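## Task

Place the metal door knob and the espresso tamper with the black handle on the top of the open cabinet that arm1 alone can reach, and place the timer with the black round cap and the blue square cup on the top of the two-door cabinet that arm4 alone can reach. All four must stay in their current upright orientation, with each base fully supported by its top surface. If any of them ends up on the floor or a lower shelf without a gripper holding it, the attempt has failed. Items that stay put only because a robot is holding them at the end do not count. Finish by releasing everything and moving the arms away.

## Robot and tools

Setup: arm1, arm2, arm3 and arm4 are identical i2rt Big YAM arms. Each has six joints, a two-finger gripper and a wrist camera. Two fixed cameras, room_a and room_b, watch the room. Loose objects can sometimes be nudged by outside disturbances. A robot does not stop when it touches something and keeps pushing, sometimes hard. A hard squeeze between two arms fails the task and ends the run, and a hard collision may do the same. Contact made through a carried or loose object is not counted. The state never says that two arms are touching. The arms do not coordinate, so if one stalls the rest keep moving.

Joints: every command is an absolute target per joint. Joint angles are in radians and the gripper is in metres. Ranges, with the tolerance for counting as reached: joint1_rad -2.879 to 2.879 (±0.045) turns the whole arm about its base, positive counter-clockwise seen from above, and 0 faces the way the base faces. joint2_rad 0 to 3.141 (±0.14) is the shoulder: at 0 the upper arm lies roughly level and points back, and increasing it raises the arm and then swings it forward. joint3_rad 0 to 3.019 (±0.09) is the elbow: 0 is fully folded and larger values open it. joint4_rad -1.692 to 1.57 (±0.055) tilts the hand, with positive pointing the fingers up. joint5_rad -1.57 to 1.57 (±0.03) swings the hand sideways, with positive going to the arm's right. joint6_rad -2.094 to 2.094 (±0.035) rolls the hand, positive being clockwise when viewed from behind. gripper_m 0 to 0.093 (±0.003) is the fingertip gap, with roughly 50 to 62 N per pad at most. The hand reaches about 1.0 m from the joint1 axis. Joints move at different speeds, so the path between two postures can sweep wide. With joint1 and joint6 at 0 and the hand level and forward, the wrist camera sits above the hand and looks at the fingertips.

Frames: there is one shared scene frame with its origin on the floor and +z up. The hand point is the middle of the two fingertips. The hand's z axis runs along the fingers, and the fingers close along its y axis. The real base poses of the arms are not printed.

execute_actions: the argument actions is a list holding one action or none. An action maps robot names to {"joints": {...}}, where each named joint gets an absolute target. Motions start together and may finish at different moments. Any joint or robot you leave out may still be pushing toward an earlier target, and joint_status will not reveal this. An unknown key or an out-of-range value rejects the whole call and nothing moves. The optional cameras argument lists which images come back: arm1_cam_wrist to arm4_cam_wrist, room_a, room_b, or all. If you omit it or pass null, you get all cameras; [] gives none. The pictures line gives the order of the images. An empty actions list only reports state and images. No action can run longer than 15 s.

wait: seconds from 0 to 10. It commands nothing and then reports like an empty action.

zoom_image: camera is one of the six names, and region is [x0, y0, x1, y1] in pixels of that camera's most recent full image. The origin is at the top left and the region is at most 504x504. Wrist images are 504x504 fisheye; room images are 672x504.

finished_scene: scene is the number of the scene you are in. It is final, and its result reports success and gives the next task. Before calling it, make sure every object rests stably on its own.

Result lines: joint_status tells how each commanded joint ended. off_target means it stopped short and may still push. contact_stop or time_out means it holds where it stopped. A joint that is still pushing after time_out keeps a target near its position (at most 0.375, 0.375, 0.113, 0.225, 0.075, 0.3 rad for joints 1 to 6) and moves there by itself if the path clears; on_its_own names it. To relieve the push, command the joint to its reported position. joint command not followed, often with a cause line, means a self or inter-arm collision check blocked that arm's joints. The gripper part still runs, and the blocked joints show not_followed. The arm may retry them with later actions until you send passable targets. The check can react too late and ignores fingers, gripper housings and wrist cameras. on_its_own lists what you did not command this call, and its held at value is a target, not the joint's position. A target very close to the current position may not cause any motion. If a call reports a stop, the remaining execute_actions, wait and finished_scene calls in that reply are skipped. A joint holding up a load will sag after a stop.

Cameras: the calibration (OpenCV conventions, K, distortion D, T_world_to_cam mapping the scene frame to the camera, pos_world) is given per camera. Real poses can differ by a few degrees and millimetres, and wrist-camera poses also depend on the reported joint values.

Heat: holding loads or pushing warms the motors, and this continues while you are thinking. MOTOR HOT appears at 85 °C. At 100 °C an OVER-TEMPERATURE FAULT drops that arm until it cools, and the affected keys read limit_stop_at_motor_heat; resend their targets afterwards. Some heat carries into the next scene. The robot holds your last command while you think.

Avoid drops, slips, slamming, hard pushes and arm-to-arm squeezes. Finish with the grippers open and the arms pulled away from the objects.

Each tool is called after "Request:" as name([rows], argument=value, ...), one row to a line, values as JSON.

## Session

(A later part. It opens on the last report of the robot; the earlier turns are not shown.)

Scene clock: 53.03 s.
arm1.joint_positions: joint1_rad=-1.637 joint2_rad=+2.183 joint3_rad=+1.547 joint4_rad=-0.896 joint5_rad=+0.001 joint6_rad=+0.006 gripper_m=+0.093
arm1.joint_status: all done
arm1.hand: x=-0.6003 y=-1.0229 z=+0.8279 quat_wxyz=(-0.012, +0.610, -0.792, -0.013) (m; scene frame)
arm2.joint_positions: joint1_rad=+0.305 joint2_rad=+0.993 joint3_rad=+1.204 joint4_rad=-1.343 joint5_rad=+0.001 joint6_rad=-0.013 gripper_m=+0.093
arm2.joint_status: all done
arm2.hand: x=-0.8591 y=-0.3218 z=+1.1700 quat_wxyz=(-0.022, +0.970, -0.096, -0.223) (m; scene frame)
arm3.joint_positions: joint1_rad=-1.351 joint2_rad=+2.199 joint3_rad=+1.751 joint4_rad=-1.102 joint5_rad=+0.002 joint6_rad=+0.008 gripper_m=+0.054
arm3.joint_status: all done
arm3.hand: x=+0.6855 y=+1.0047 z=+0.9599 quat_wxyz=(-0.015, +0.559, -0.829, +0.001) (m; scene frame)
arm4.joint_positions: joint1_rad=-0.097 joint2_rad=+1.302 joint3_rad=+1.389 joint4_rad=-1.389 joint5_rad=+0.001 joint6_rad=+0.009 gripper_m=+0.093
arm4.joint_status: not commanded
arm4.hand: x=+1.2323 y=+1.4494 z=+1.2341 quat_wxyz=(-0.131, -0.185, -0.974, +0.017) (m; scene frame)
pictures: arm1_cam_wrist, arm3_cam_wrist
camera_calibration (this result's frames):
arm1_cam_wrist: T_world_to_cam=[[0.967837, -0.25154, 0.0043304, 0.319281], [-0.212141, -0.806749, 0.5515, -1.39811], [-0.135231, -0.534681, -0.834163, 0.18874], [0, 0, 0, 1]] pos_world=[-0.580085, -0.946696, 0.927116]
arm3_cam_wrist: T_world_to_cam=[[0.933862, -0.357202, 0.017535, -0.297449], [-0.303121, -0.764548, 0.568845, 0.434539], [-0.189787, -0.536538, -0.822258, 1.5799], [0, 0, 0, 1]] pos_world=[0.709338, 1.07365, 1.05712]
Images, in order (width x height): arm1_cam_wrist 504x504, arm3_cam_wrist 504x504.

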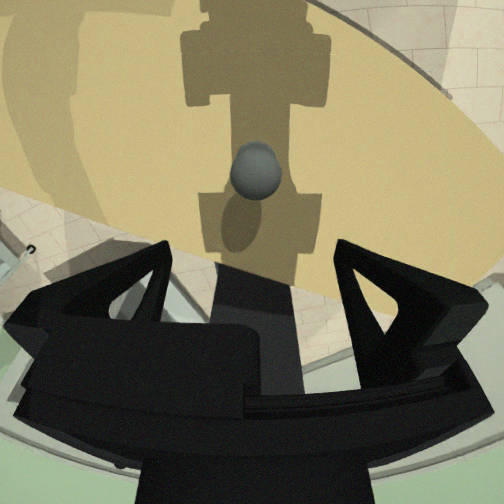

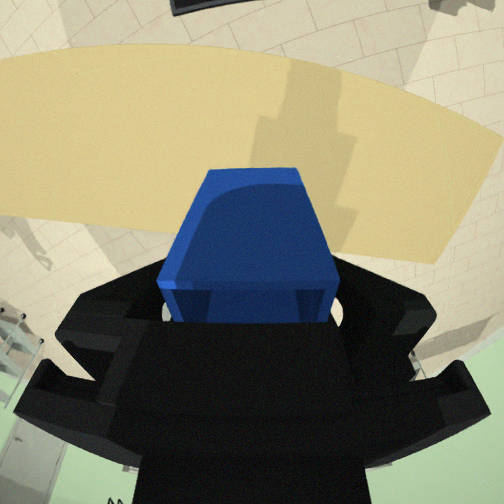

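Request:
execute_actions([
  {"arm3":{"joints":{"joint2_rad":2.64,"joint4_rad":-0.65}},"arm1":{"joints":{"joint2_rad":2.5,"joint3_rad":1.635,"joint4_rad":-0.695}}},
], cameras=["arm1_cam_wrist","arm3_cam_wrist"])

Scene clock: 54.63 s.
arm1.joint_positions: joint1_rad=-1.637 joint2_rad=+2.491 joint3_rad=+1.624 joint4_rad=-0.712 joint5_rad=+0.001 joint6_rad=+0.006 gripper_m=+0.093
arm1.joint_status: all done
arm1.hand: x=-0.6020 y=-1.0256 z=+0.6680 quat_wxyz=(+0.006, +0.610, -0.792, +0.002) (m; scene frame)
arm2.joint_positions: joint1_rad=+0.305 joint2_rad=+0.993 joint3_rad=+1.204 joint4_rad=-1.343 joint5_rad=+0.001 joint6_rad=-0.013 gripper_m=+0.093
arm2.joint_status: not commanded
arm2.hand: x=-0.8591 y=-0.3218 z=+1.1700 quat_wxyz=(-0.022, +0.970, -0.096, -0.223) (m; scene frame)
arm3.joint_positions: joint1_rad=-1.351 joint2_rad=+2.662 joint3_rad=+1.746 joint4_rad=-0.659 joint5_rad=+0.001 joint6_rad=+0.007 gripper_m=+0.053
arm3.joint_status: all done
arm3.hand: x=+0.6797 y=+0.9777 z=+0.6702 quat_wxyz=(-0.004, +0.559, -0.829, +0.008) (m; scene frame)
arm4.joint_positions: joint1_rad=-0.097 joint2_rad=+1.302 joint3_rad=+1.389 joint4_rad=-1.389 joint5_rad=+0.001 joint6_rad=+0.009 gripper_m=+0.093
arm4.joint_status: not commanded
arm4.hand: x=+1.2323 y=+1.4494 z=+1.2341 quat_wxyz=(-0.131, -0.185, -0.974, +0.017) (m; scene frame)
pictures: arm1_cam_wrist, arm3_cam_wrist
camera_calibration (this result's frames):
arm1_cam_wrist: T_world_to_cam=[[0.96796, -0.251067, 0.00442327, 0.321441], [-0.205291, -0.781087, 0.58971, -1.30758], [-0.144602, -0.571724, -0.807603, -0.00777303], [0, 0, 0, 1]] pos_world=[-0.580701, -0.945074, 0.763394]
arm3_cam_wrist: T_world_to_cam=[[0.934297, -0.356113, 0.016488, -0.297277], [-0.296863, -0.751573, 0.589076, 0.546358], [-0.197386, -0.555266, -0.80791, 1.33996], [0, 0, 0, 1]] pos_world=[0.704429, 1.0488, 0.765625]
Images, in order (width x height): arm1_cam_wrist 504x504, arm3_cam_wrist 504x504.

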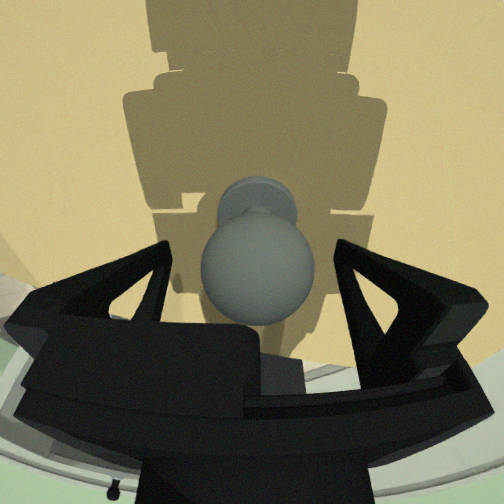

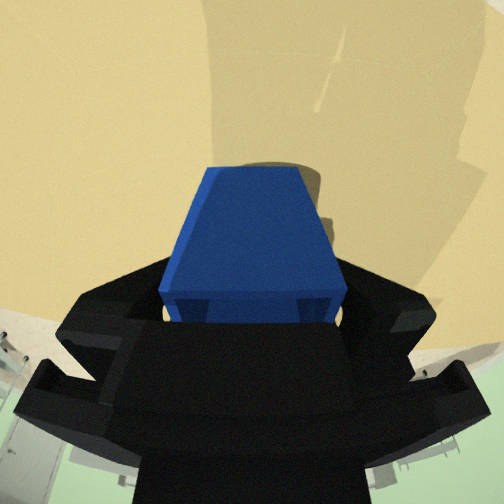

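Request:
execute_actions(actions=[])

Request:
execute_actions([
  {"arm1":{"joints":{"gripper_m":0.03}},"arm3":{"joints":{"joint2_rad":2.68}}},
], cameras=["arm1_cam_wrist","arm3_cam_wrist"])

Scene clock: 55.10 s.
arm1.joint_positions: joint1_rad=-1.637 joint2_rad=+2.491 joint3_rad=+1.624 joint4_rad=-0.712 joint5_rad=+0.001 joint6_rad=+0.006 gripper_m=+0.093
arm1.joint_status: all done
arm1.hand: x=-0.6020 y=-1.0256 z=+0.6680 quat_wxyz=(+0.006, +0.610, -0.792, +0.002) (m; scene frame)
arm2.joint_positions: joint1_rad=+0.305 joint2_rad=+0.993 joint3_rad=+1.204 joint4_rad=-1.343 joint5_rad=+0.001 joint6_rad=-0.013 gripper_m=+0.093
arm2.joint_status: not commanded
arm2.hand: x=-0.8591 y=-0.3218 z=+1.1700 quat_wxyz=(-0.022, +0.970, -0.096, -0.223) (m; scene frame)
arm3.joint_positions: joint1_rad=-1.351 joint2_rad=+2.662 joint3_rad=+1.746 joint4_rad=-0.659 joint5_rad=+0.001 joint6_rad=+0.007 gripper_m=+0.053
arm3.joint_status: all done
arm3.hand: x=+0.6797 y=+0.9777 z=+0.6702 quat_wxyz=(-0.004, +0.559, -0.829, +0.008) (m; scene frame)
arm4.joint_positions: joint1_rad=-0.097 joint2_rad=+1.302 joint3_rad=+1.389 joint4_rad=-1.389 joint5_rad=+0.001 joint6_rad=+0.009 gripper_m=+0.093
arm4.joint_status: not commanded
arm4.hand: x=+1.2323 y=+1.4494 z=+1.2341 quat_wxyz=(-0.131, -0.185, -0.974, +0.017) (m; scene frame)
pictures: arm1_cam_wrist, arm2_cam_wrist, arm3_cam_wrist, arm4_cam_wrist, room_a, room_b
camera_calibration (this result's frames):
arm1_cam_wrist: T_world_to_cam=[[0.96796, -0.251067, 0.00442327, 0.321441], [-0.205291, -0.781087, 0.58971, -1.30758], [-0.144602, -0.571724, -0.807603, -0.00777303], [0, 0, 0, 1]] pos_world=[-0.580701, -0.945074, 0.763394]
arm2_cam_wrist: T_world_to_cam=[[0.19062, 0.981661, -0.00241697, 0.486501], [0.963543, -0.18663, 0.191713, 0.540844], [0.187746, -0.038873, -0.981448, 1.41921], [0, 0, 0, 1]] pos_world=[-0.880315, -0.321473, 1.29037]
arm3_cam_wrist: T_world_to_cam=[[0.934297, -0.356113, 0.016488, -0.297277], [-0.296863, -0.751573, 0.589076, 0.546358], [-0.197386, -0.555266, -0.80791, 1.33996], [0, 0, 0, 1]] pos_world=[0.704429, 1.0488, 0.765625]
arm4_cam_wrist: T_world_to_cam=[[-0.378774, -0.924862, -0.0340684, 1.8514], [-0.870369, 0.34346, 0.352835, 0.144321], [-0.314622, 0.163297, -0.935065, 1.42863], [0, 0, 0, 1]] pos_world=[1.27635, 1.42943, 1.34802]
Images, in order (width x height): arm1_cam_wrist 504x504, arm2_cam_wrist 504x504, arm3_cam_wrist 504x504, arm4_cam_wrist 504x504, room_a 672x504, room_b 672x504.

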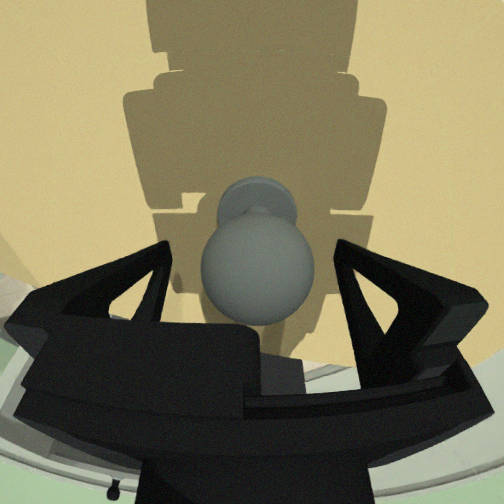

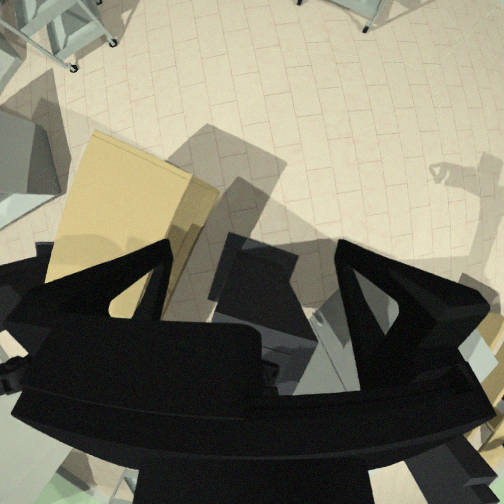

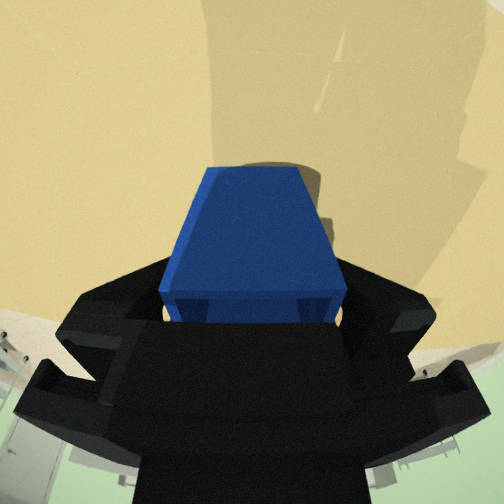

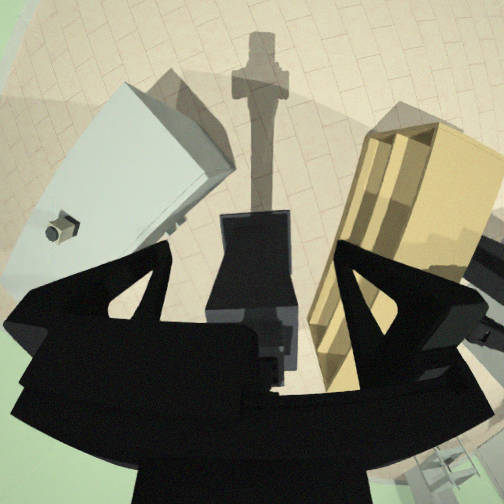

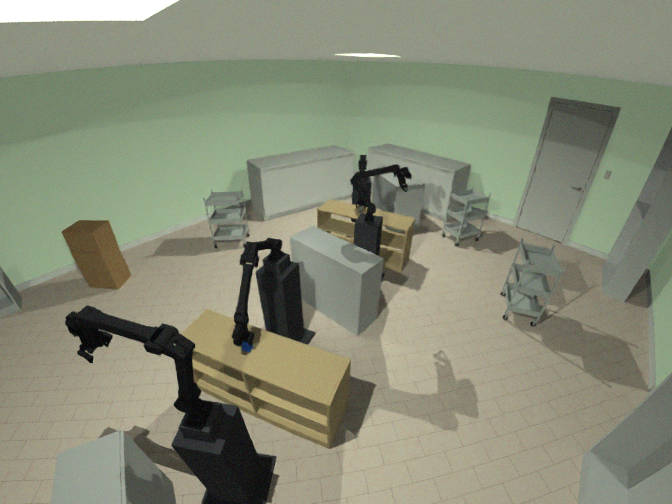

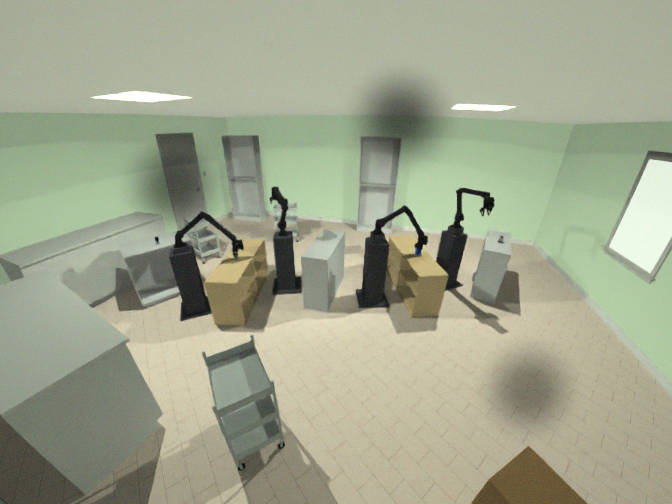

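Scene clock: 55.87 s.
arm1.joint_positions: joint1_rad=-1.637 joint2_rad=+2.491 joint3_rad=+1.624 joint4_rad=-0.712 joint5_rad=+0.001 joint6_rad=+0.006 gripper_m=+0.052
arm1.joint_status: gripper_m off_target (ended at +0.052, target +0.030)
arm1.hand: x=-0.6020 y=-1.0256 z=+0.6680 quat_wxyz=(+0.006, +0.610, -0.792, +0.002) (m; scene frame)
arm2.joint_positions: joint1_rad=+0.305 joint2_rad=+0.993 joint3_rad=+1.204 joint4_rad=-1.343 joint5_rad=+0.001 joint6_rad=-0.013 gripper_m=+0.093
arm2.joint_status: not commanded
arm2.hand: x=-0.8591 y=-0.3218 z=+1.1700 quat_wxyz=(-0.022, +0.970, -0.096, -0.223) (m; scene frame)
arm3.joint_positions: joint1_rad=-1.351 joint2_rad=+2.672 joint3_rad=+1.746 joint4_rad=-0.659 joint5_rad=+0.001 joint6_rad=+0.007 gripper_m=+0.053
arm3.joint_status: all done
arm3.hand: x=+0.6781 y=+0.9735 z=+0.6640 quat_wxyz=(+0.000, +0.559, -0.829, +0.011) (m; scene frame)
arm4.joint_positions: joint1_rad=-0.097 joint2_rad=+1.302 joint3_rad=+1.389 joint4_rad=-1.389 joint5_rad=+0.001 joint6_rad=+0.009 gripper_m=+0.093
arm4.joint_status: not commanded
arm4.hand: x=+1.2323 y=+1.4494 z=+1.2341 quat_wxyz=(-0.131, -0.185, -0.974, +0.017) (m; scene frame)
pictures: arm1_cam_wrist, arm3_cam_wrist
camera_calibration (this result's frames):
arm1_cam_wrist: T_world_to_cam=[[0.968055, -0.250698, 0.00441865, 0.321881], [-0.204991, -0.781167, 0.589709, -1.30748], [-0.144387, -0.571777, -0.807604, -0.00769698], [0, 0, 0, 1]] pos_world=[-0.580731, -0.945066, 0.763394]
arm3_cam_wrist: T_world_to_cam=[[0.9343, -0.356112, 0.0163591, -0.297137], [-0.29474, -0.745843, 0.597366, 0.53383], [-0.200528, -0.562941, -0.801802, 1.33789], [0, 0, 0, 1]] pos_world=[0.703241, 1.04549, 0.758692]
Images, in order (width x height): arm1_cam_wrist 504x504, arm3_cam_wrist 504x504.

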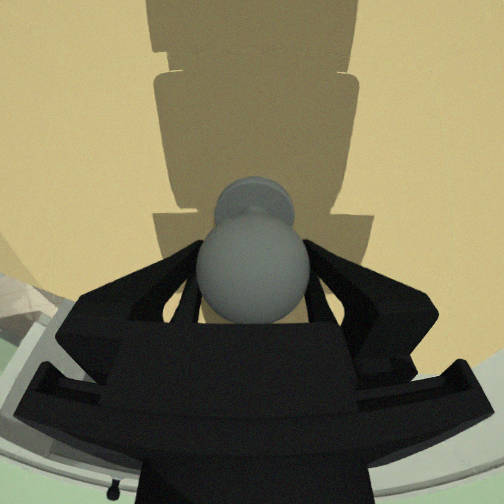

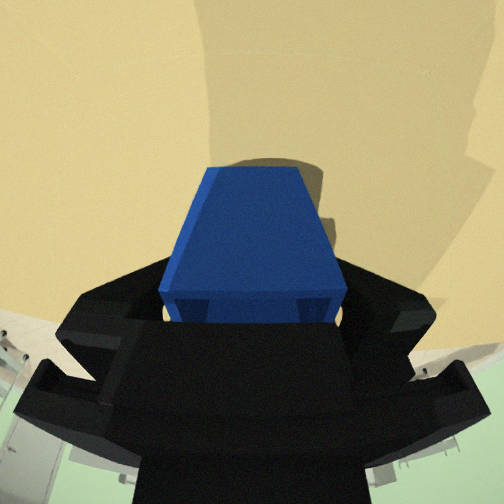

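Request:
execute_actions([
  {"arm1":{"joints":{"joint2_rad":1.95,"joint4_rad":-1.25}},"arm3":{"joints":{"joint2_rad":2.70}}},
], cameras=["arm3_cam_wrist"])

Request:
execute_actions([
  {"arm1":{"joints":{"joint1_rad":0.25}},"arm3":{"joints":{"gripper_m":0.093}}},
], cameras=["arm1_cam_wrist","arm3_cam_wrist"])

Scene clock: 57.63 s.
arm1.joint_positions: joint1_rad=-1.637 joint2_rad=+1.961 joint3_rad=+1.624 joint4_rad=-1.234 joint5_rad=+0.001 joint6_rad=+0.006 gripper_m=+0.052
arm1.joint_status: all done
arm1.hand: x=-0.6049 y=-1.0446 z=+0.9819 quat_wxyz=(+0.003, +0.610, -0.792, -0.001) (m; scene frame)
arm2.joint_positions: joint1_rad=+0.305 joint2_rad=+0.993 joint3_rad=+1.204 joint4_rad=-1.343 joint5_rad=+0.001 joint6_rad=-0.013 gripper_m=+0.093
arm2.joint_status: not commanded
arm2.hand: x=-0.8591 y=-0.3218 z=+1.1700 quat_wxyz=(-0.022, +0.970, -0.096, -0.223) (m; scene frame)
arm3.joint_positions: joint1_rad=-1.351 joint2_rad=+2.682 joint3_rad=+1.747 joint4_rad=-0.658 joint5_rad=+0.001 joint6_rad=+0.007 gripper_m=+0.053
arm3.joint_status: all done
arm3.hand: x=+0.6771 y=+0.9705 z=+0.6589 quat_wxyz=(+0.003, +0.559, -0.829, +0.013) (m; scene frame)
arm4.joint_positions: joint1_rad=-0.097 joint2_rad=+1.302 joint3_rad=+1.389 joint4_rad=-1.389 joint5_rad=+0.001 joint6_rad=+0.009 gripper_m=+0.093
arm4.joint_status: not commanded
arm4.hand: x=+1.2323 y=+1.4494 z=+1.2341 quat_wxyz=(-0.131, -0.185, -0.974, +0.017) (m; scene frame)
pictures: arm3_cam_wrist
camera_calibration (this result's frames):
arm3_cam_wrist: T_world_to_cam=[[0.934302, -0.356112, 0.0162731, -0.297042], [-0.293308, -0.741979, 0.602858, 0.526074], [-0.20261, -0.568024, -0.797682, 1.33549], [0, 0, 0, 1]] pos_world=[0.702413, 1.04315, 0.752985]
Images, in order (width x height): arm3_cam_wrist 504x504.

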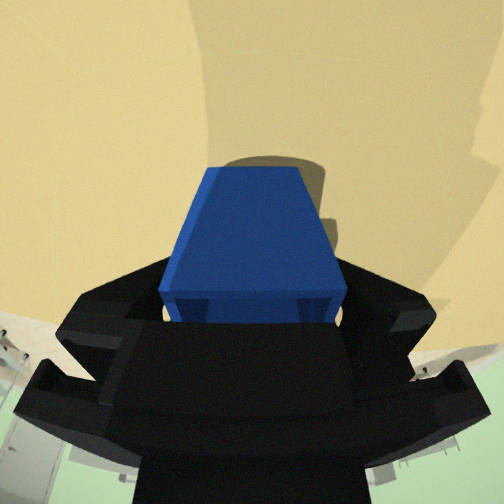

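Scene clock: 59.83 s.
arm1.joint_positions: joint1_rad=+0.256 joint2_rad=+1.961 joint3_rad=+1.624 joint4_rad=-1.234 joint5_rad=-0.002 joint6_rad=+0.006 gripper_m=+0.052
arm1.joint_status: all done
arm1.hand: x=-1.3400 y=-1.6562 z=+0.9884 quat_wxyz=(+0.002, +0.999, +0.032, -0.003) (m; scene frame)
arm2.joint_positions: joint1_rad=+0.305 joint2_rad=+0.993 joint3_rad=+1.204 joint4_rad=-1.343 joint5_rad=+0.001 joint6_rad=-0.013 gripper_m=+0.093
arm2.joint_status: not commanded
arm2.hand: x=-0.8591 y=-0.3218 z=+1.1700 quat_wxyz=(-0.022, +0.970, -0.096, -0.223) (m; scene frame)
arm3.joint_positions: joint1_rad=-1.351 joint2_rad=+2.686 joint3_rad=+1.747 joint4_rad=-0.658 joint5_rad=+0.001 joint6_rad=+0.007 gripper_m=+0.093
arm3.joint_status: all done
arm3.hand: x=+0.6764 y=+0.9688 z=+0.6564 quat_wxyz=(+0.005, +0.559, -0.829, +0.014) (m; scene frame)
arm4.joint_positions: joint1_rad=-0.097 joint2_rad=+1.302 joint3_rad=+1.389 joint4_rad=-1.389 joint5_rad=+0.001 joint6_rad=+0.009 gripper_m=+0.093
arm4.joint_status: not commanded
arm4.hand: x=+1.2323 y=+1.4494 z=+1.2341 quat_wxyz=(-0.131, -0.185, -0.974, +0.017) (m; scene frame)
pictures: arm1_cam_wrist, arm3_cam_wrist
camera_calibration (this result's frames):
arm1_cam_wrist: T_world_to_cam=[[-0.0688499, 0.997613, 0.00531568, 1.5539], [0.816903, 0.0533181, 0.574305, 0.626359], [0.572651, 0.0438832, -0.818624, 1.77534], [0, 0, 0, 1]] pos_world=[-1.42134, -1.66149, 1.08536]
arm3_cam_wrist: T_world_to_cam=[[0.934303, -0.356112, 0.0162206, -0.296984], [-0.292425, -0.739601, 0.6062, 0.520982], [-0.203878, -0.571118, -0.795147, 1.33458], [0, 0, 0, 1]] pos_world=[0.701912, 1.04176, 0.750182]
Images, in order (width x height): arm1_cam_wrist 504x504, arm3_cam_wrist 504x504.

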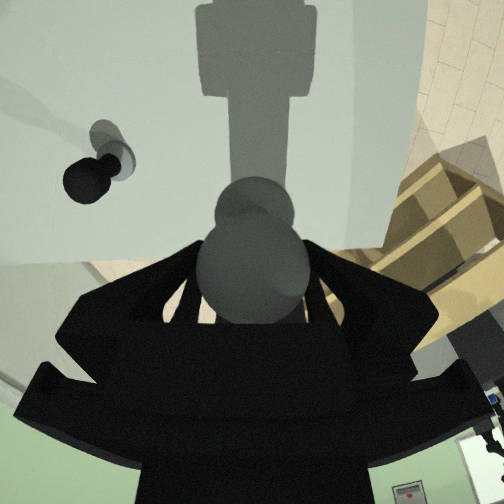

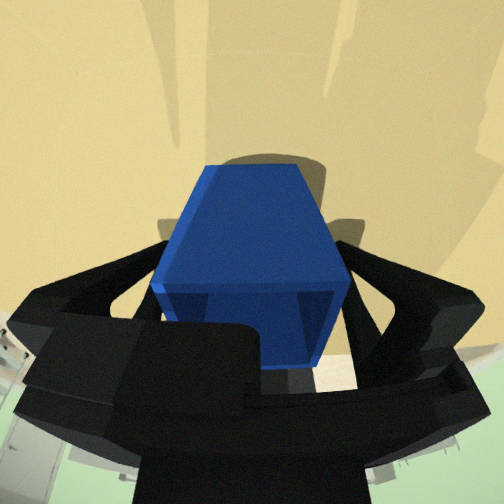

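Request:
execute_actions([
  {"arm1":{"joints":{"joint2_rad":2.165,"joint4_rad":-1.005}},"arm3":{"joints":{"joint2_rad":2.3,"joint4_rad":-1.0}}},
], cameras=["arm1_cam_wrist","arm3_cam_wrist"])

Request:
execute_actions([
  {"arm1":{"joints":{"joint2_rad":2.22,"joint4_rad":-0.975}},"arm3":{"joints":{"joint1_rad":0.3,"joint2_rad":1.2,"joint3_rad":1.2,"joint4_rad":-1.3}},"arm4":{"joints":{"joint1_rad":-0.7}}},
], cameras=["arm1_cam_wrist"])

Scene clock: 61.70 s.
arm1.joint_positions: joint1_rad=+0.256 joint2_rad=+2.170 joint3_rad=+1.624 joint4_rad=-1.021 joint5_rad=-0.002 joint6_rad=+0.006 gripper_m=+0.052
arm1.joint_status: all done
arm1.hand: x=-1.3703 y=-1.6586 z=+0.8668 quat_wxyz=(+0.002, +0.999, +0.032, -0.005) (m; scene frame)
arm2.joint_positions: joint1_rad=+0.305 joint2_rad=+0.993 joint3_rad=+1.204 joint4_rad=-1.343 joint5_rad=+0.001 joint6_rad=-0.013 gripper_m=+0.093
arm2.joint_status: not commanded
arm2.hand: x=-0.8591 y=-0.3218 z=+1.1700 quat_wxyz=(-0.022, +0.970, -0.096, -0.223) (m; scene frame)
arm3.joint_positions: joint1_rad=-1.351 joint2_rad=+2.304 joint3_rad=+1.759 joint4_rad=-0.994 joint5_rad=+0.001 joint6_rad=+0.007 gripper_m=+0.093
arm3.joint_status: all done
arm3.hand: x=+0.6908 y=+1.0156 z=+0.8973 quat_wxyz=(-0.019, +0.559, -0.829, -0.003) (m; scene frame)
arm4.joint_positions: joint1_rad=-0.097 joint2_rad=+1.302 joint3_rad=+1.389 joint4_rad=-1.389 joint5_rad=+0.001 joint6_rad=+0.009 gripper_m=+0.093
arm4.joint_status: not commanded
arm4.hand: x=+1.2323 y=+1.4494 z=+1.2341 quat_wxyz=(-0.131, -0.185, -0.974, +0.017) (m; scene frame)
pictures: arm1_cam_wrist, arm3_cam_wrist
camera_calibration (this result's frames):
arm1_cam_wrist: T_world_to_cam=[[-0.0688256, 0.997615, 0.00531033, 1.55484], [0.818865, 0.0534516, 0.571491, 0.726432], [0.569844, 0.0436817, -0.820591, 1.69077], [0, 0, 0, 1]] pos_world=[-1.45131, -1.66382, 0.964021]
arm3_cam_wrist: T_world_to_cam=[[0.934283, -0.356129, 0.0169555, -0.298231], [-0.304291, -0.771701, 0.558465, 0.497439], [-0.185801, -0.526924, -0.829355, 1.52913], [0, 0, 0, 1]] pos_world=[0.714113, 1.0834, 0.995448]
Images, in order (width x height): arm1_cam_wrist 504x504, arm3_cam_wrist 504x504.

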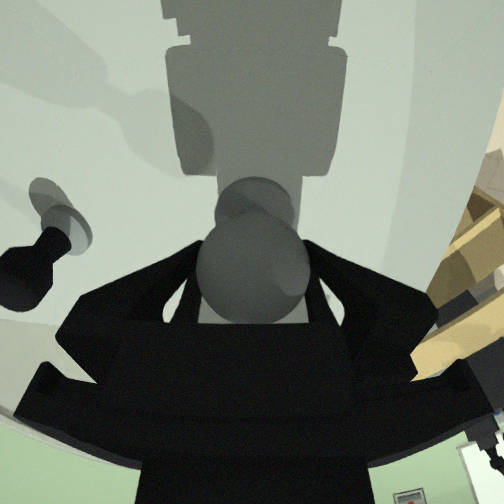

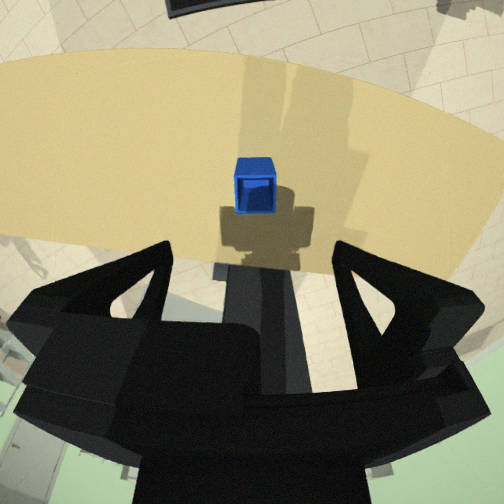

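Scene clock: 63.50 s.
arm1.joint_positions: joint1_rad=+0.256 joint2_rad=+2.214 joint3_rad=+1.624 joint4_rad=-0.992 joint5_rad=-0.002 joint6_rad=+0.006 gripper_m=+0.052
arm1.joint_status: all done
arm1.hand: x=-1.3696 y=-1.6586 z=+0.8403 quat_wxyz=(+0.002, +0.999, +0.032, +0.002) (m; scene frame)
arm2.joint_positions: joint1_rad=+0.305 joint2_rad=+0.993 joint3_rad=+1.204 joint4_rad=-1.343 joint5_rad=+0.001 joint6_rad=-0.013 gripper_m=+0.093
arm2.joint_status: not commanded
arm2.hand: x=-0.8591 y=-0.3218 z=+1.1700 quat_wxyz=(-0.022, +0.970, -0.096, -0.223) (m; scene frame)
arm3.joint_positions: joint1_rad=+0.301 joint2_rad=+1.195 joint3_rad=+1.195 joint4_rad=-1.293 joint5_rad=-0.001 joint6_rad=+0.006 gripper_m=+0.093
arm3.joint_status: all done
arm3.hand: x=+0.0635 y=+0.5183 z=+1.2371 quat_wxyz=(-0.019, +0.980, -0.149, -0.129) (m; scene frame)
arm4.joint_positions: joint1_rad=-0.696 joint2_rad=+1.302 joint3_rad=+1.389 joint4_rad=-1.389 joint5_rad=+0.001 joint6_rad=+0.009 gripper_m=+0.093
arm4.joint_status: all done
arm4.hand: x=+1.0744 y=+1.2488 z=+1.2311 quat_wxyz=(-0.116, -0.465, -0.876, +0.055) (m; scene frame)
pictures: arm1_cam_wrist
camera_calibration (this result's frames):
arm1_cam_wrist: T_world_to_cam=[[-0.0689307, 0.997607, 0.0053329, 1.55485], [0.810292, 0.052868, 0.583636, 0.718055], [0.581958, 0.0445517, -0.811998, 1.6795], [0, 0, 0, 1]] pos_world=[-1.45205, -1.66392, 0.936373]
Images, in order (width x height): arm1_cam_wrist 504x504.

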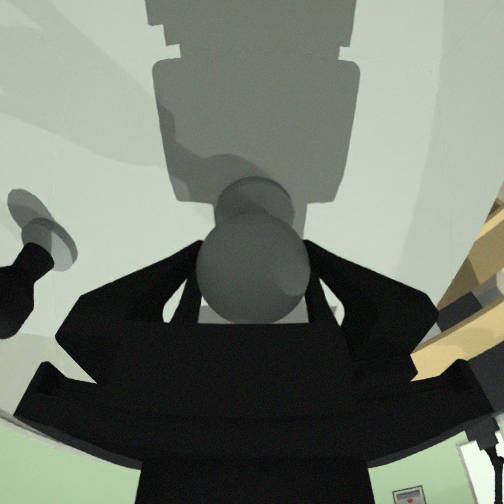

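Request:
execute_actions([
  {"arm1":{"joints":{"gripper_m":0.093}},"arm4":{"joints":{"joint1_rad":-1.535,"joint2_rad":2.35,"joint3_rad":1.8,"joint4_rad":-0.97,"joint6_rad":0.14}}},
], cameras=["arm1_cam_wrist","arm4_cam_wrist"])

Scene clock: 65.43 s.
arm1.joint_positions: joint1_rad=+0.256 joint2_rad=+2.214 joint3_rad=+1.624 joint4_rad=-0.992 joint5_rad=-0.002 joint6_rad=+0.006 gripper_m=+0.093
arm1.joint_status: all done
arm1.hand: x=-1.3696 y=-1.6586 z=+0.8403 quat_wxyz=(+0.002, +0.999, +0.032, +0.002) (m; scene frame)
arm2.joint_positions: joint1_rad=+0.305 joint2_rad=+0.993 joint3_rad=+1.204 joint4_rad=-1.343 joint5_rad=+0.001 joint6_rad=-0.013 gripper_m=+0.093
arm2.joint_status: not commanded
arm2.hand: x=-0.8591 y=-0.3218 z=+1.1700 quat_wxyz=(-0.022, +0.970, -0.096, -0.223) (m; scene frame)
arm3.joint_positions: joint1_rad=+0.301 joint2_rad=+1.195 joint3_rad=+1.195 joint4_rad=-1.293 joint5_rad=-0.001 joint6_rad=+0.006 gripper_m=+0.093
arm3.joint_status: not commanded
arm3.hand: x=+0.0635 y=+0.5183 z=+1.2371 quat_wxyz=(-0.019, +0.980, -0.149, -0.129) (m; scene frame)
arm4.joint_positions: joint1_rad=-1.537 joint2_rad=+2.360 joint3_rad=+1.763 joint4_rad=-0.971 joint5_rad=+0.001 joint6_rad=+0.131 gripper_m=+0.093
arm4.joint_status: all done
arm4.hand: x=+0.6761 y=+0.9740 z=+0.8053 quat_wxyz=(+0.005, -0.824, -0.567, -0.003) (m; scene frame)
pictures: arm1_cam_wrist, arm4_cam_wrist
camera_calibration (this result's frames):
arm1_cam_wrist: T_world_to_cam=[[-0.0689307, 0.997607, 0.0053329, 1.55485], [0.810292, 0.052868, 0.583636, 0.718055], [0.581958, 0.0445517, -0.811998, 1.6795], [0, 0, 0, 1]] pos_world=[-1.45205, -1.66392, 0.936373]
arm4_cam_wrist: T_world_to_cam=[[-0.926737, 0.375584, -0.00975501, 0.270722], [0.2968, 0.747769, 0.593929, -1.4023], [0.230365, 0.547521, -0.804458, 0.0824426], [0, 0, 0, 1]] pos_world=[0.648099, 0.901778, 0.901829]
Images, in order (width x height): arm1_cam_wrist 504x504, arm4_cam_wrist 504x504.

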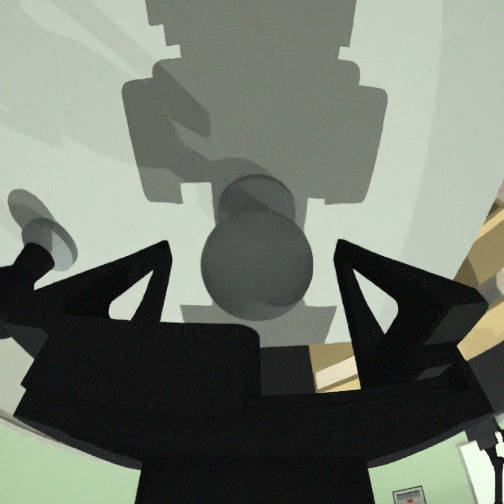

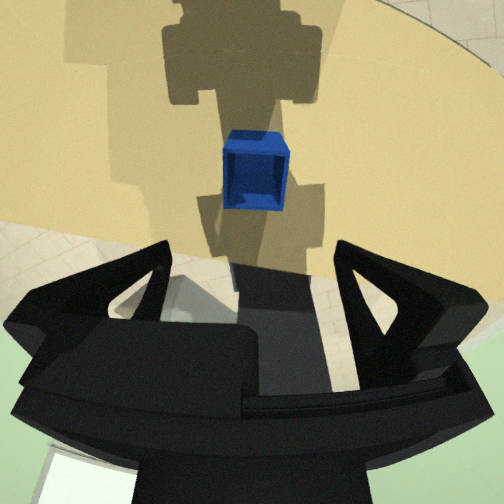

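Request:
execute_actions([
  {"arm1":{"joints":{"joint2_rad":1.7,"joint4_rad":-1.4}},"arm4":{"joints":{"joint2_rad":2.60,"joint3_rad":1.86,"joint4_rad":-0.77,"joint6_rad":0.18}}},
], cameras=["arm1_cam_wrist","arm4_cam_wrist"])

Scene clock: 67.23 s.
arm1.joint_positions: joint1_rad=+0.256 joint2_rad=+1.700 joint3_rad=+1.624 joint4_rad=-1.383 joint5_rad=-0.002 joint6_rad=+0.006 gripper_m=+0.093
arm1.joint_status: all done
arm1.hand: x=-1.2963 y=-1.6529 z=+1.1290 quat_wxyz=(+0.004, +0.998, +0.032, -0.059) (m; scene frame)
arm2.joint_positions: joint1_rad=+0.305 joint2_rad=+0.993 joint3_rad=+1.204 joint4_rad=-1.343 joint5_rad=+0.001 joint6_rad=-0.013 gripper_m=+0.093
arm2.joint_status: not commanded
arm2.hand: x=-0.8591 y=-0.3218 z=+1.1700 quat_wxyz=(-0.022, +0.970, -0.096, -0.223) (m; scene frame)
arm3.joint_positions: joint1_rad=+0.301 joint2_rad=+1.195 joint3_rad=+1.195 joint4_rad=-1.293 joint5_rad=-0.001 joint6_rad=+0.006 gripper_m=+0.093
arm3.joint_status: not commanded
arm3.hand: x=+0.0635 y=+0.5183 z=+1.2371 quat_wxyz=(-0.019, +0.980, -0.149, -0.129) (m; scene frame)
arm4.joint_positions: joint1_rad=-1.537 joint2_rad=+2.617 joint3_rad=+1.837 joint4_rad=-0.782 joint5_rad=-0.004 joint6_rad=+0.170 gripper_m=+0.093
arm4.joint_status: all done
arm4.hand: x=+0.6765 y=+0.9735 z=+0.6639 quat_wxyz=(+0.001, -0.835, -0.550, -0.003) (m; scene frame)
pictures: arm1_cam_wrist, arm4_cam_wrist
camera_calibration (this result's frames):
arm1_cam_wrist: T_world_to_cam=[[-0.0680752, 0.997667, 0.00510005, 1.55417], [0.875535, 0.0572891, 0.479747, 0.699053], [0.478336, 0.0371242, -0.877392, 1.79826], [0, 0, 0, 1]] pos_world=[-1.36642, -1.65735, 1.23449]
arm4_cam_wrist: T_world_to_cam=[[-0.911385, 0.411281, -0.0150347, 0.228247], [0.324221, 0.740004, 0.5893, -1.32598], [0.253494, 0.532204, -0.807774, -0.029659], [0, 0, 0, 1]] pos_world=[0.645448, 0.903141, 0.760873]
Images, in order (width x height): arm1_cam_wrist 504x504, arm4_cam_wrist 504x504.

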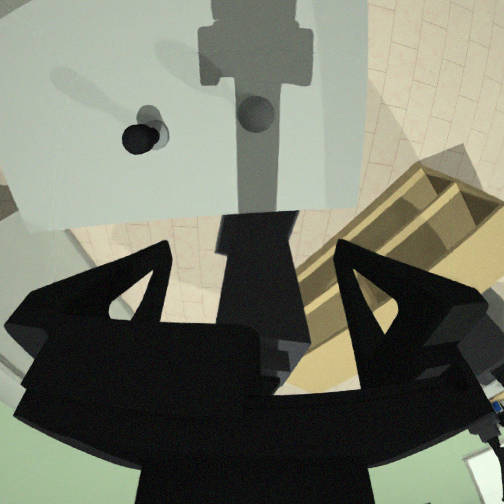

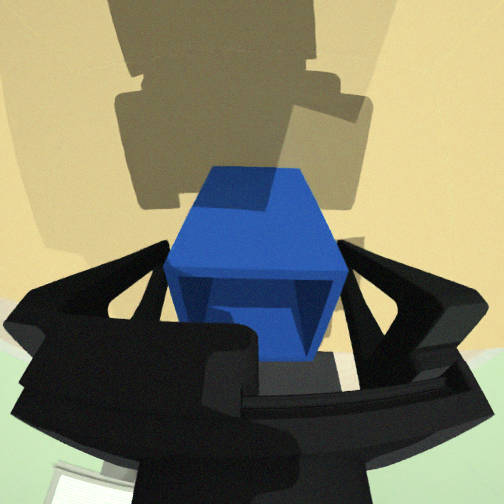

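Request:
execute_actions([
  {"arm4":{"joints":{"gripper_m":0.03}}},
], cameras=[])

Request:
execute_actions([
  {"arm4":{"joints":{"joint2_rad":2.1,"joint4_rad":-1.31}}},
], cameras=["arm4_cam_wrist"])

Request:
execute_actions([
  {"arm4":{"joints":{"joint1_rad":0.58,"joint6_rad":0}}},
], cameras=["arm4_cam_wrist","room_b"])

Scene clock: 67.97 s.
arm1.joint_positions: joint1_rad=+0.256 joint2_rad=+1.700 joint3_rad=+1.624 joint4_rad=-1.383 joint5_rad=-0.002 joint6_rad=+0.006 gripper_m=+0.093
arm1.joint_status: not commanded
arm1.hand: x=-1.2963 y=-1.6529 z=+1.1290 quat_wxyz=(+0.004, +0.998, +0.032, -0.059) (m; scene frame)
arm2.joint_positions: joint1_rad=+0.305 joint2_rad=+0.993 joint3_rad=+1.204 joint4_rad=-1.343 joint5_rad=+0.001 joint6_rad=-0.013 gripper_m=+0.093
arm2.joint_status: not commanded
arm2.hand: x=-0.8591 y=-0.3218 z=+1.1700 quat_wxyz=(-0.022, +0.970, -0.096, -0.223) (m; scene frame)
arm3.joint_positions: joint1_rad=+0.301 joint2_rad=+1.195 joint3_rad=+1.195 joint4_rad=-1.293 joint5_rad=-0.001 joint6_rad=+0.006 gripper_m=+0.093
arm3.joint_status: not commanded
arm3.hand: x=+0.0635 y=+0.5183 z=+1.2371 quat_wxyz=(-0.019, +0.980, -0.149, -0.129) (m; scene frame)
arm4.joint_positions: joint1_rad=-1.537 joint2_rad=+2.617 joint3_rad=+1.837 joint4_rad=-0.782 joint5_rad=-0.003 joint6_rad=+0.170 gripper_m=+0.053
arm4.joint_status: gripper_m off_target (ended at +0.053, target +0.030)
arm4.hand: x=+0.6763 y=+0.9735 z=+0.6639 quat_wxyz=(+0.002, -0.835, -0.550, -0.002) (m; scene frame)
pictures: none
No camera images: the call's "cameras" was empty. Leave "cameras" out to get every camera's image.

Scene clock: 69.67 s.
arm1.joint_positions: joint1_rad=+0.256 joint2_rad=+1.700 joint3_rad=+1.624 joint4_rad=-1.383 joint5_rad=-0.002 joint6_rad=+0.006 gripper_m=+0.093
arm1.joint_status: not commanded
arm1.hand: x=-1.2963 y=-1.6529 z=+1.1290 quat_wxyz=(+0.004, +0.998, +0.032, -0.059) (m; scene frame)
arm2.joint_positions: joint1_rad=+0.305 joint2_rad=+0.993 joint3_rad=+1.204 joint4_rad=-1.343 joint5_rad=+0.001 joint6_rad=-0.013 gripper_m=+0.093
arm2.joint_status: not commanded
arm2.hand: x=-0.8591 y=-0.3218 z=+1.1700 quat_wxyz=(-0.022, +0.970, -0.096, -0.223) (m; scene frame)
arm3.joint_positions: joint1_rad=+0.301 joint2_rad=+1.195 joint3_rad=+1.195 joint4_rad=-1.293 joint5_rad=-0.001 joint6_rad=+0.006 gripper_m=+0.093
arm3.joint_status: not commanded
arm3.hand: x=+0.0635 y=+0.5183 z=+1.2371 quat_wxyz=(-0.019, +0.980, -0.149, -0.129) (m; scene frame)
arm4.joint_positions: joint1_rad=-1.537 joint2_rad=+2.127 joint3_rad=+1.838 joint4_rad=-1.299 joint5_rad=-0.003 joint6_rad=+0.170 gripper_m=+0.053
arm4.joint_status: all done
arm4.hand: x=+0.6797 y=+0.9847 z=+0.9787 quat_wxyz=(+0.011, -0.835, -0.550, -0.012) (m; scene frame)
pictures: arm4_cam_wrist
camera_calibration (this result's frames):
arm4_cam_wrist: T_world_to_cam=[[-0.911152, 0.411975, -0.00887895, 0.224399], [0.321469, 0.724133, 0.610155, -1.52373], [0.257798, 0.553089, -0.792232, 0.179151], [0, 0, 0, 1]] pos_world=[0.648109, 0.911849, 1.07363]
Images, in order (width x height): arm4_cam_wrist 504x504.

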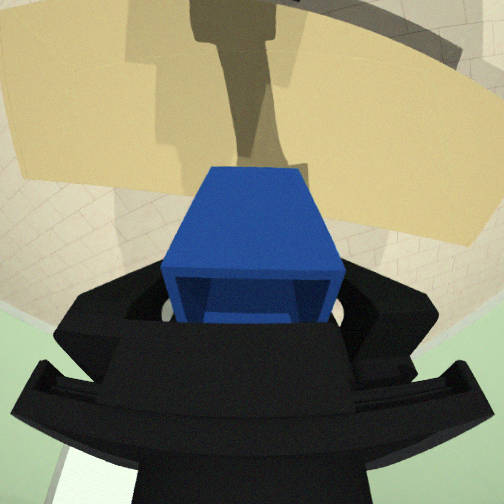

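Scene clock: 71.93 s.
arm1.joint_positions: joint1_rad=+0.256 joint2_rad=+1.700 joint3_rad=+1.624 joint4_rad=-1.383 joint5_rad=-0.002 joint6_rad=+0.006 gripper_m=+0.093
arm1.joint_status: not commanded
arm1.hand: x=-1.2963 y=-1.6529 z=+1.1290 quat_wxyz=(+0.004, +0.998, +0.032, -0.059) (m; scene frame)
arm2.joint_positions: joint1_rad=+0.305 joint2_rad=+0.993 joint3_rad=+1.204 joint4_rad=-1.343 joint5_rad=+0.001 joint6_rad=-0.013 gripper_m=+0.093
arm2.joint_status: not commanded
arm2.hand: x=-0.8591 y=-0.3218 z=+1.1700 quat_wxyz=(-0.022, +0.970, -0.096, -0.223) (m; scene frame)
arm3.joint_positions: joint1_rad=+0.301 joint2_rad=+1.195 joint3_rad=+1.195 joint4_rad=-1.293 joint5_rad=-0.001 joint6_rad=+0.006 gripper_m=+0.093
arm3.joint_status: not commanded
arm3.hand: x=+0.0635 y=+0.5183 z=+1.2371 quat_wxyz=(-0.019, +0.980, -0.149, -0.129) (m; scene frame)
arm4.joint_positions: joint1_rad=+0.591 joint2_rad=+2.127 joint3_rad=+1.838 joint4_rad=-1.299 joint5_rad=+0.000 joint6_rad=+0.009 gripper_m=+0.053
arm4.joint_status: all done
arm4.hand: x=+1.4372 y=+1.8106 z=+0.9914 quat_wxyz=(+0.007, +0.156, -0.988, -0.006) (m; scene frame)
pictures: arm4_cam_wrist, room_b
camera_calibration (this result's frames):
arm4_cam_wrist: T_world_to_cam=[[0.290122, -0.956603, -0.0271967, 1.34413], [-0.764403, -0.248742, 0.594824, 0.964267], [-0.575775, -0.151782, -0.803396, 2.02243], [0, 0, 0, 1]] pos_world=[1.51159, 1.83262, 1.0878]
Images, in order (width x height): arm4_cam_wrist 504x504, room_b 672x504.

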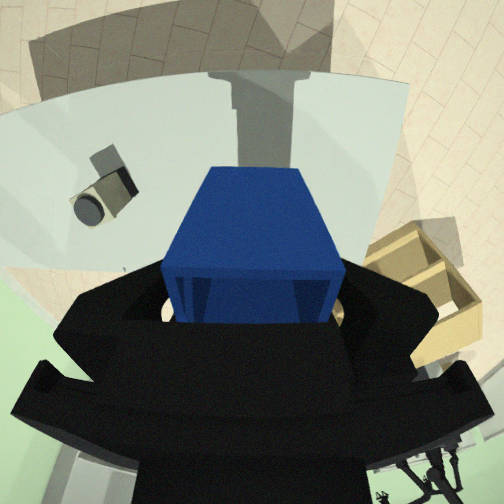

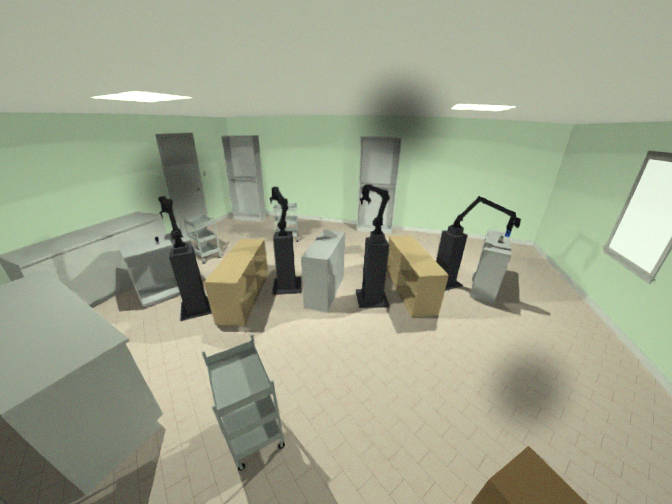

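Request:
execute_actions([
  {"arm4":{"joints":{"joint2_rad":2.25,"joint3_rad":1.69,"joint4_rad":-0.96}}},
], cameras=["arm4_cam_wrist"])

Scene clock: 73.27 s.
arm1.joint_positions: joint1_rad=+0.256 joint2_rad=+1.700 joint3_rad=+1.624 joint4_rad=-1.383 joint5_rad=-0.002 joint6_rad=+0.006 gripper_m=+0.093
arm1.joint_status: not commanded
arm1.hand: x=-1.2963 y=-1.6529 z=+1.1290 quat_wxyz=(+0.004, +0.998, +0.032, -0.059) (m; scene frame)
arm2.joint_positions: joint1_rad=+0.305 joint2_rad=+0.993 joint3_rad=+1.204 joint4_rad=-1.343 joint5_rad=+0.001 joint6_rad=-0.013 gripper_m=+0.093
arm2.joint_status: not commanded
arm2.hand: x=-0.8591 y=-0.3218 z=+1.1700 quat_wxyz=(-0.022, +0.970, -0.096, -0.223) (m; scene frame)
arm3.joint_positions: joint1_rad=+0.301 joint2_rad=+1.195 joint3_rad=+1.195 joint4_rad=-1.293 joint5_rad=-0.001 joint6_rad=+0.006 gripper_m=+0.093
arm3.joint_status: not commanded
arm3.hand: x=+0.0635 y=+0.5183 z=+1.2371 quat_wxyz=(-0.019, +0.980, -0.149, -0.129) (m; scene frame)
arm4.joint_positions: joint1_rad=+0.591 joint2_rad=+2.270 joint3_rad=+1.657 joint4_rad=-0.973 joint5_rad=+0.001 joint6_rad=+0.009 gripper_m=+0.053
arm4.joint_status: all done
arm4.hand: x=+1.4232 y=+1.8078 z=+0.8406 quat_wxyz=(+0.006, +0.156, -0.988, -0.005) (m; scene frame)
pictures: arm4_cam_wrist
camera_calibration (this result's frames):
arm4_cam_wrist: T_world_to_cam=[[0.290173, -0.956618, -0.0261164, 1.34047], [-0.765912, -0.248514, 0.592975, 1.04586], [-0.573741, -0.152062, -0.804797, 1.89156], [0, 0, 0, 1]] pos_world=[1.49734, 1.82986, 0.937162]
Images, in order (width x height): arm4_cam_wrist 504x504.

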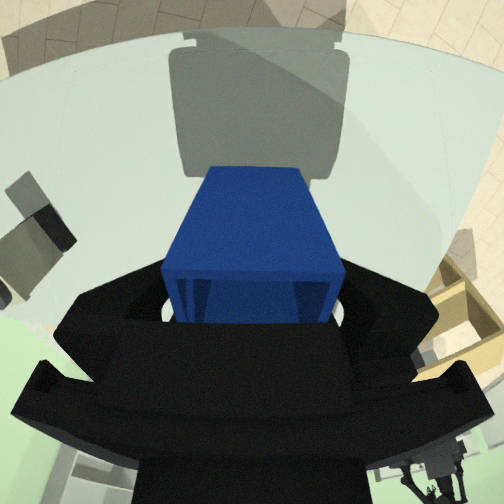

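Request:
execute_actions([
  {"arm4":{"joints":{"joint2_rad":2.30,"joint4_rad":-0.91}}},
], cameras=["arm4_cam_wrist"])

Scene clock: 74.13 s.
arm1.joint_positions: joint1_rad=+0.256 joint2_rad=+1.700 joint3_rad=+1.624 joint4_rad=-1.383 joint5_rad=-0.002 joint6_rad=+0.006 gripper_m=+0.093
arm1.joint_status: not commanded
arm1.hand: x=-1.2963 y=-1.6529 z=+1.1290 quat_wxyz=(+0.004, +0.998, +0.032, -0.059) (m; scene frame)
arm2.joint_positions: joint1_rad=+0.305 joint2_rad=+0.993 joint3_rad=+1.204 joint4_rad=-1.343 joint5_rad=+0.001 joint6_rad=-0.013 gripper_m=+0.093
arm2.joint_status: not commanded
arm2.hand: x=-0.8591 y=-0.3218 z=+1.1700 quat_wxyz=(-0.022, +0.970, -0.096, -0.223) (m; scene frame)
arm3.joint_positions: joint1_rad=+0.301 joint2_rad=+1.195 joint3_rad=+1.195 joint4_rad=-1.293 joint5_rad=-0.001 joint6_rad=+0.006 gripper_m=+0.093
arm3.joint_status: not commanded
arm3.hand: x=+0.0635 y=+0.5183 z=+1.2371 quat_wxyz=(-0.019, +0.980, -0.149, -0.129) (m; scene frame)
arm4.joint_positions: joint1_rad=+0.591 joint2_rad=+2.311 joint3_rad=+1.657 joint4_rad=-0.924 joint5_rad=+0.001 joint6_rad=+0.009 gripper_m=+0.053
arm4.joint_status: all done
arm4.hand: x=+1.4258 y=+1.8090 z=+0.8160 quat_wxyz=(+0.002, +0.156, -0.988, -0.006) (m; scene frame)
pictures: arm4_cam_wrist
camera_calibration (this result's frames):
arm4_cam_wrist: T_world_to_cam=[[0.290281, -0.956578, -0.0263581, 1.3402], [-0.770846, -0.250063, 0.585888, 1.07837], [-0.567039, -0.149754, -0.809963, 1.86391], [0, 0, 0, 1]] pos_world=[1.49914, 1.8308, 0.91322]
Images, in order (width x height): arm4_cam_wrist 504x504.

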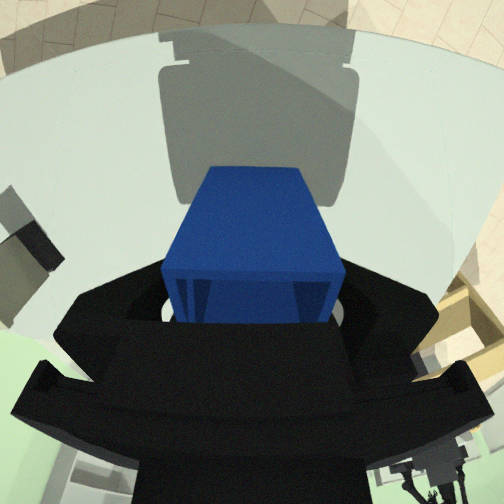

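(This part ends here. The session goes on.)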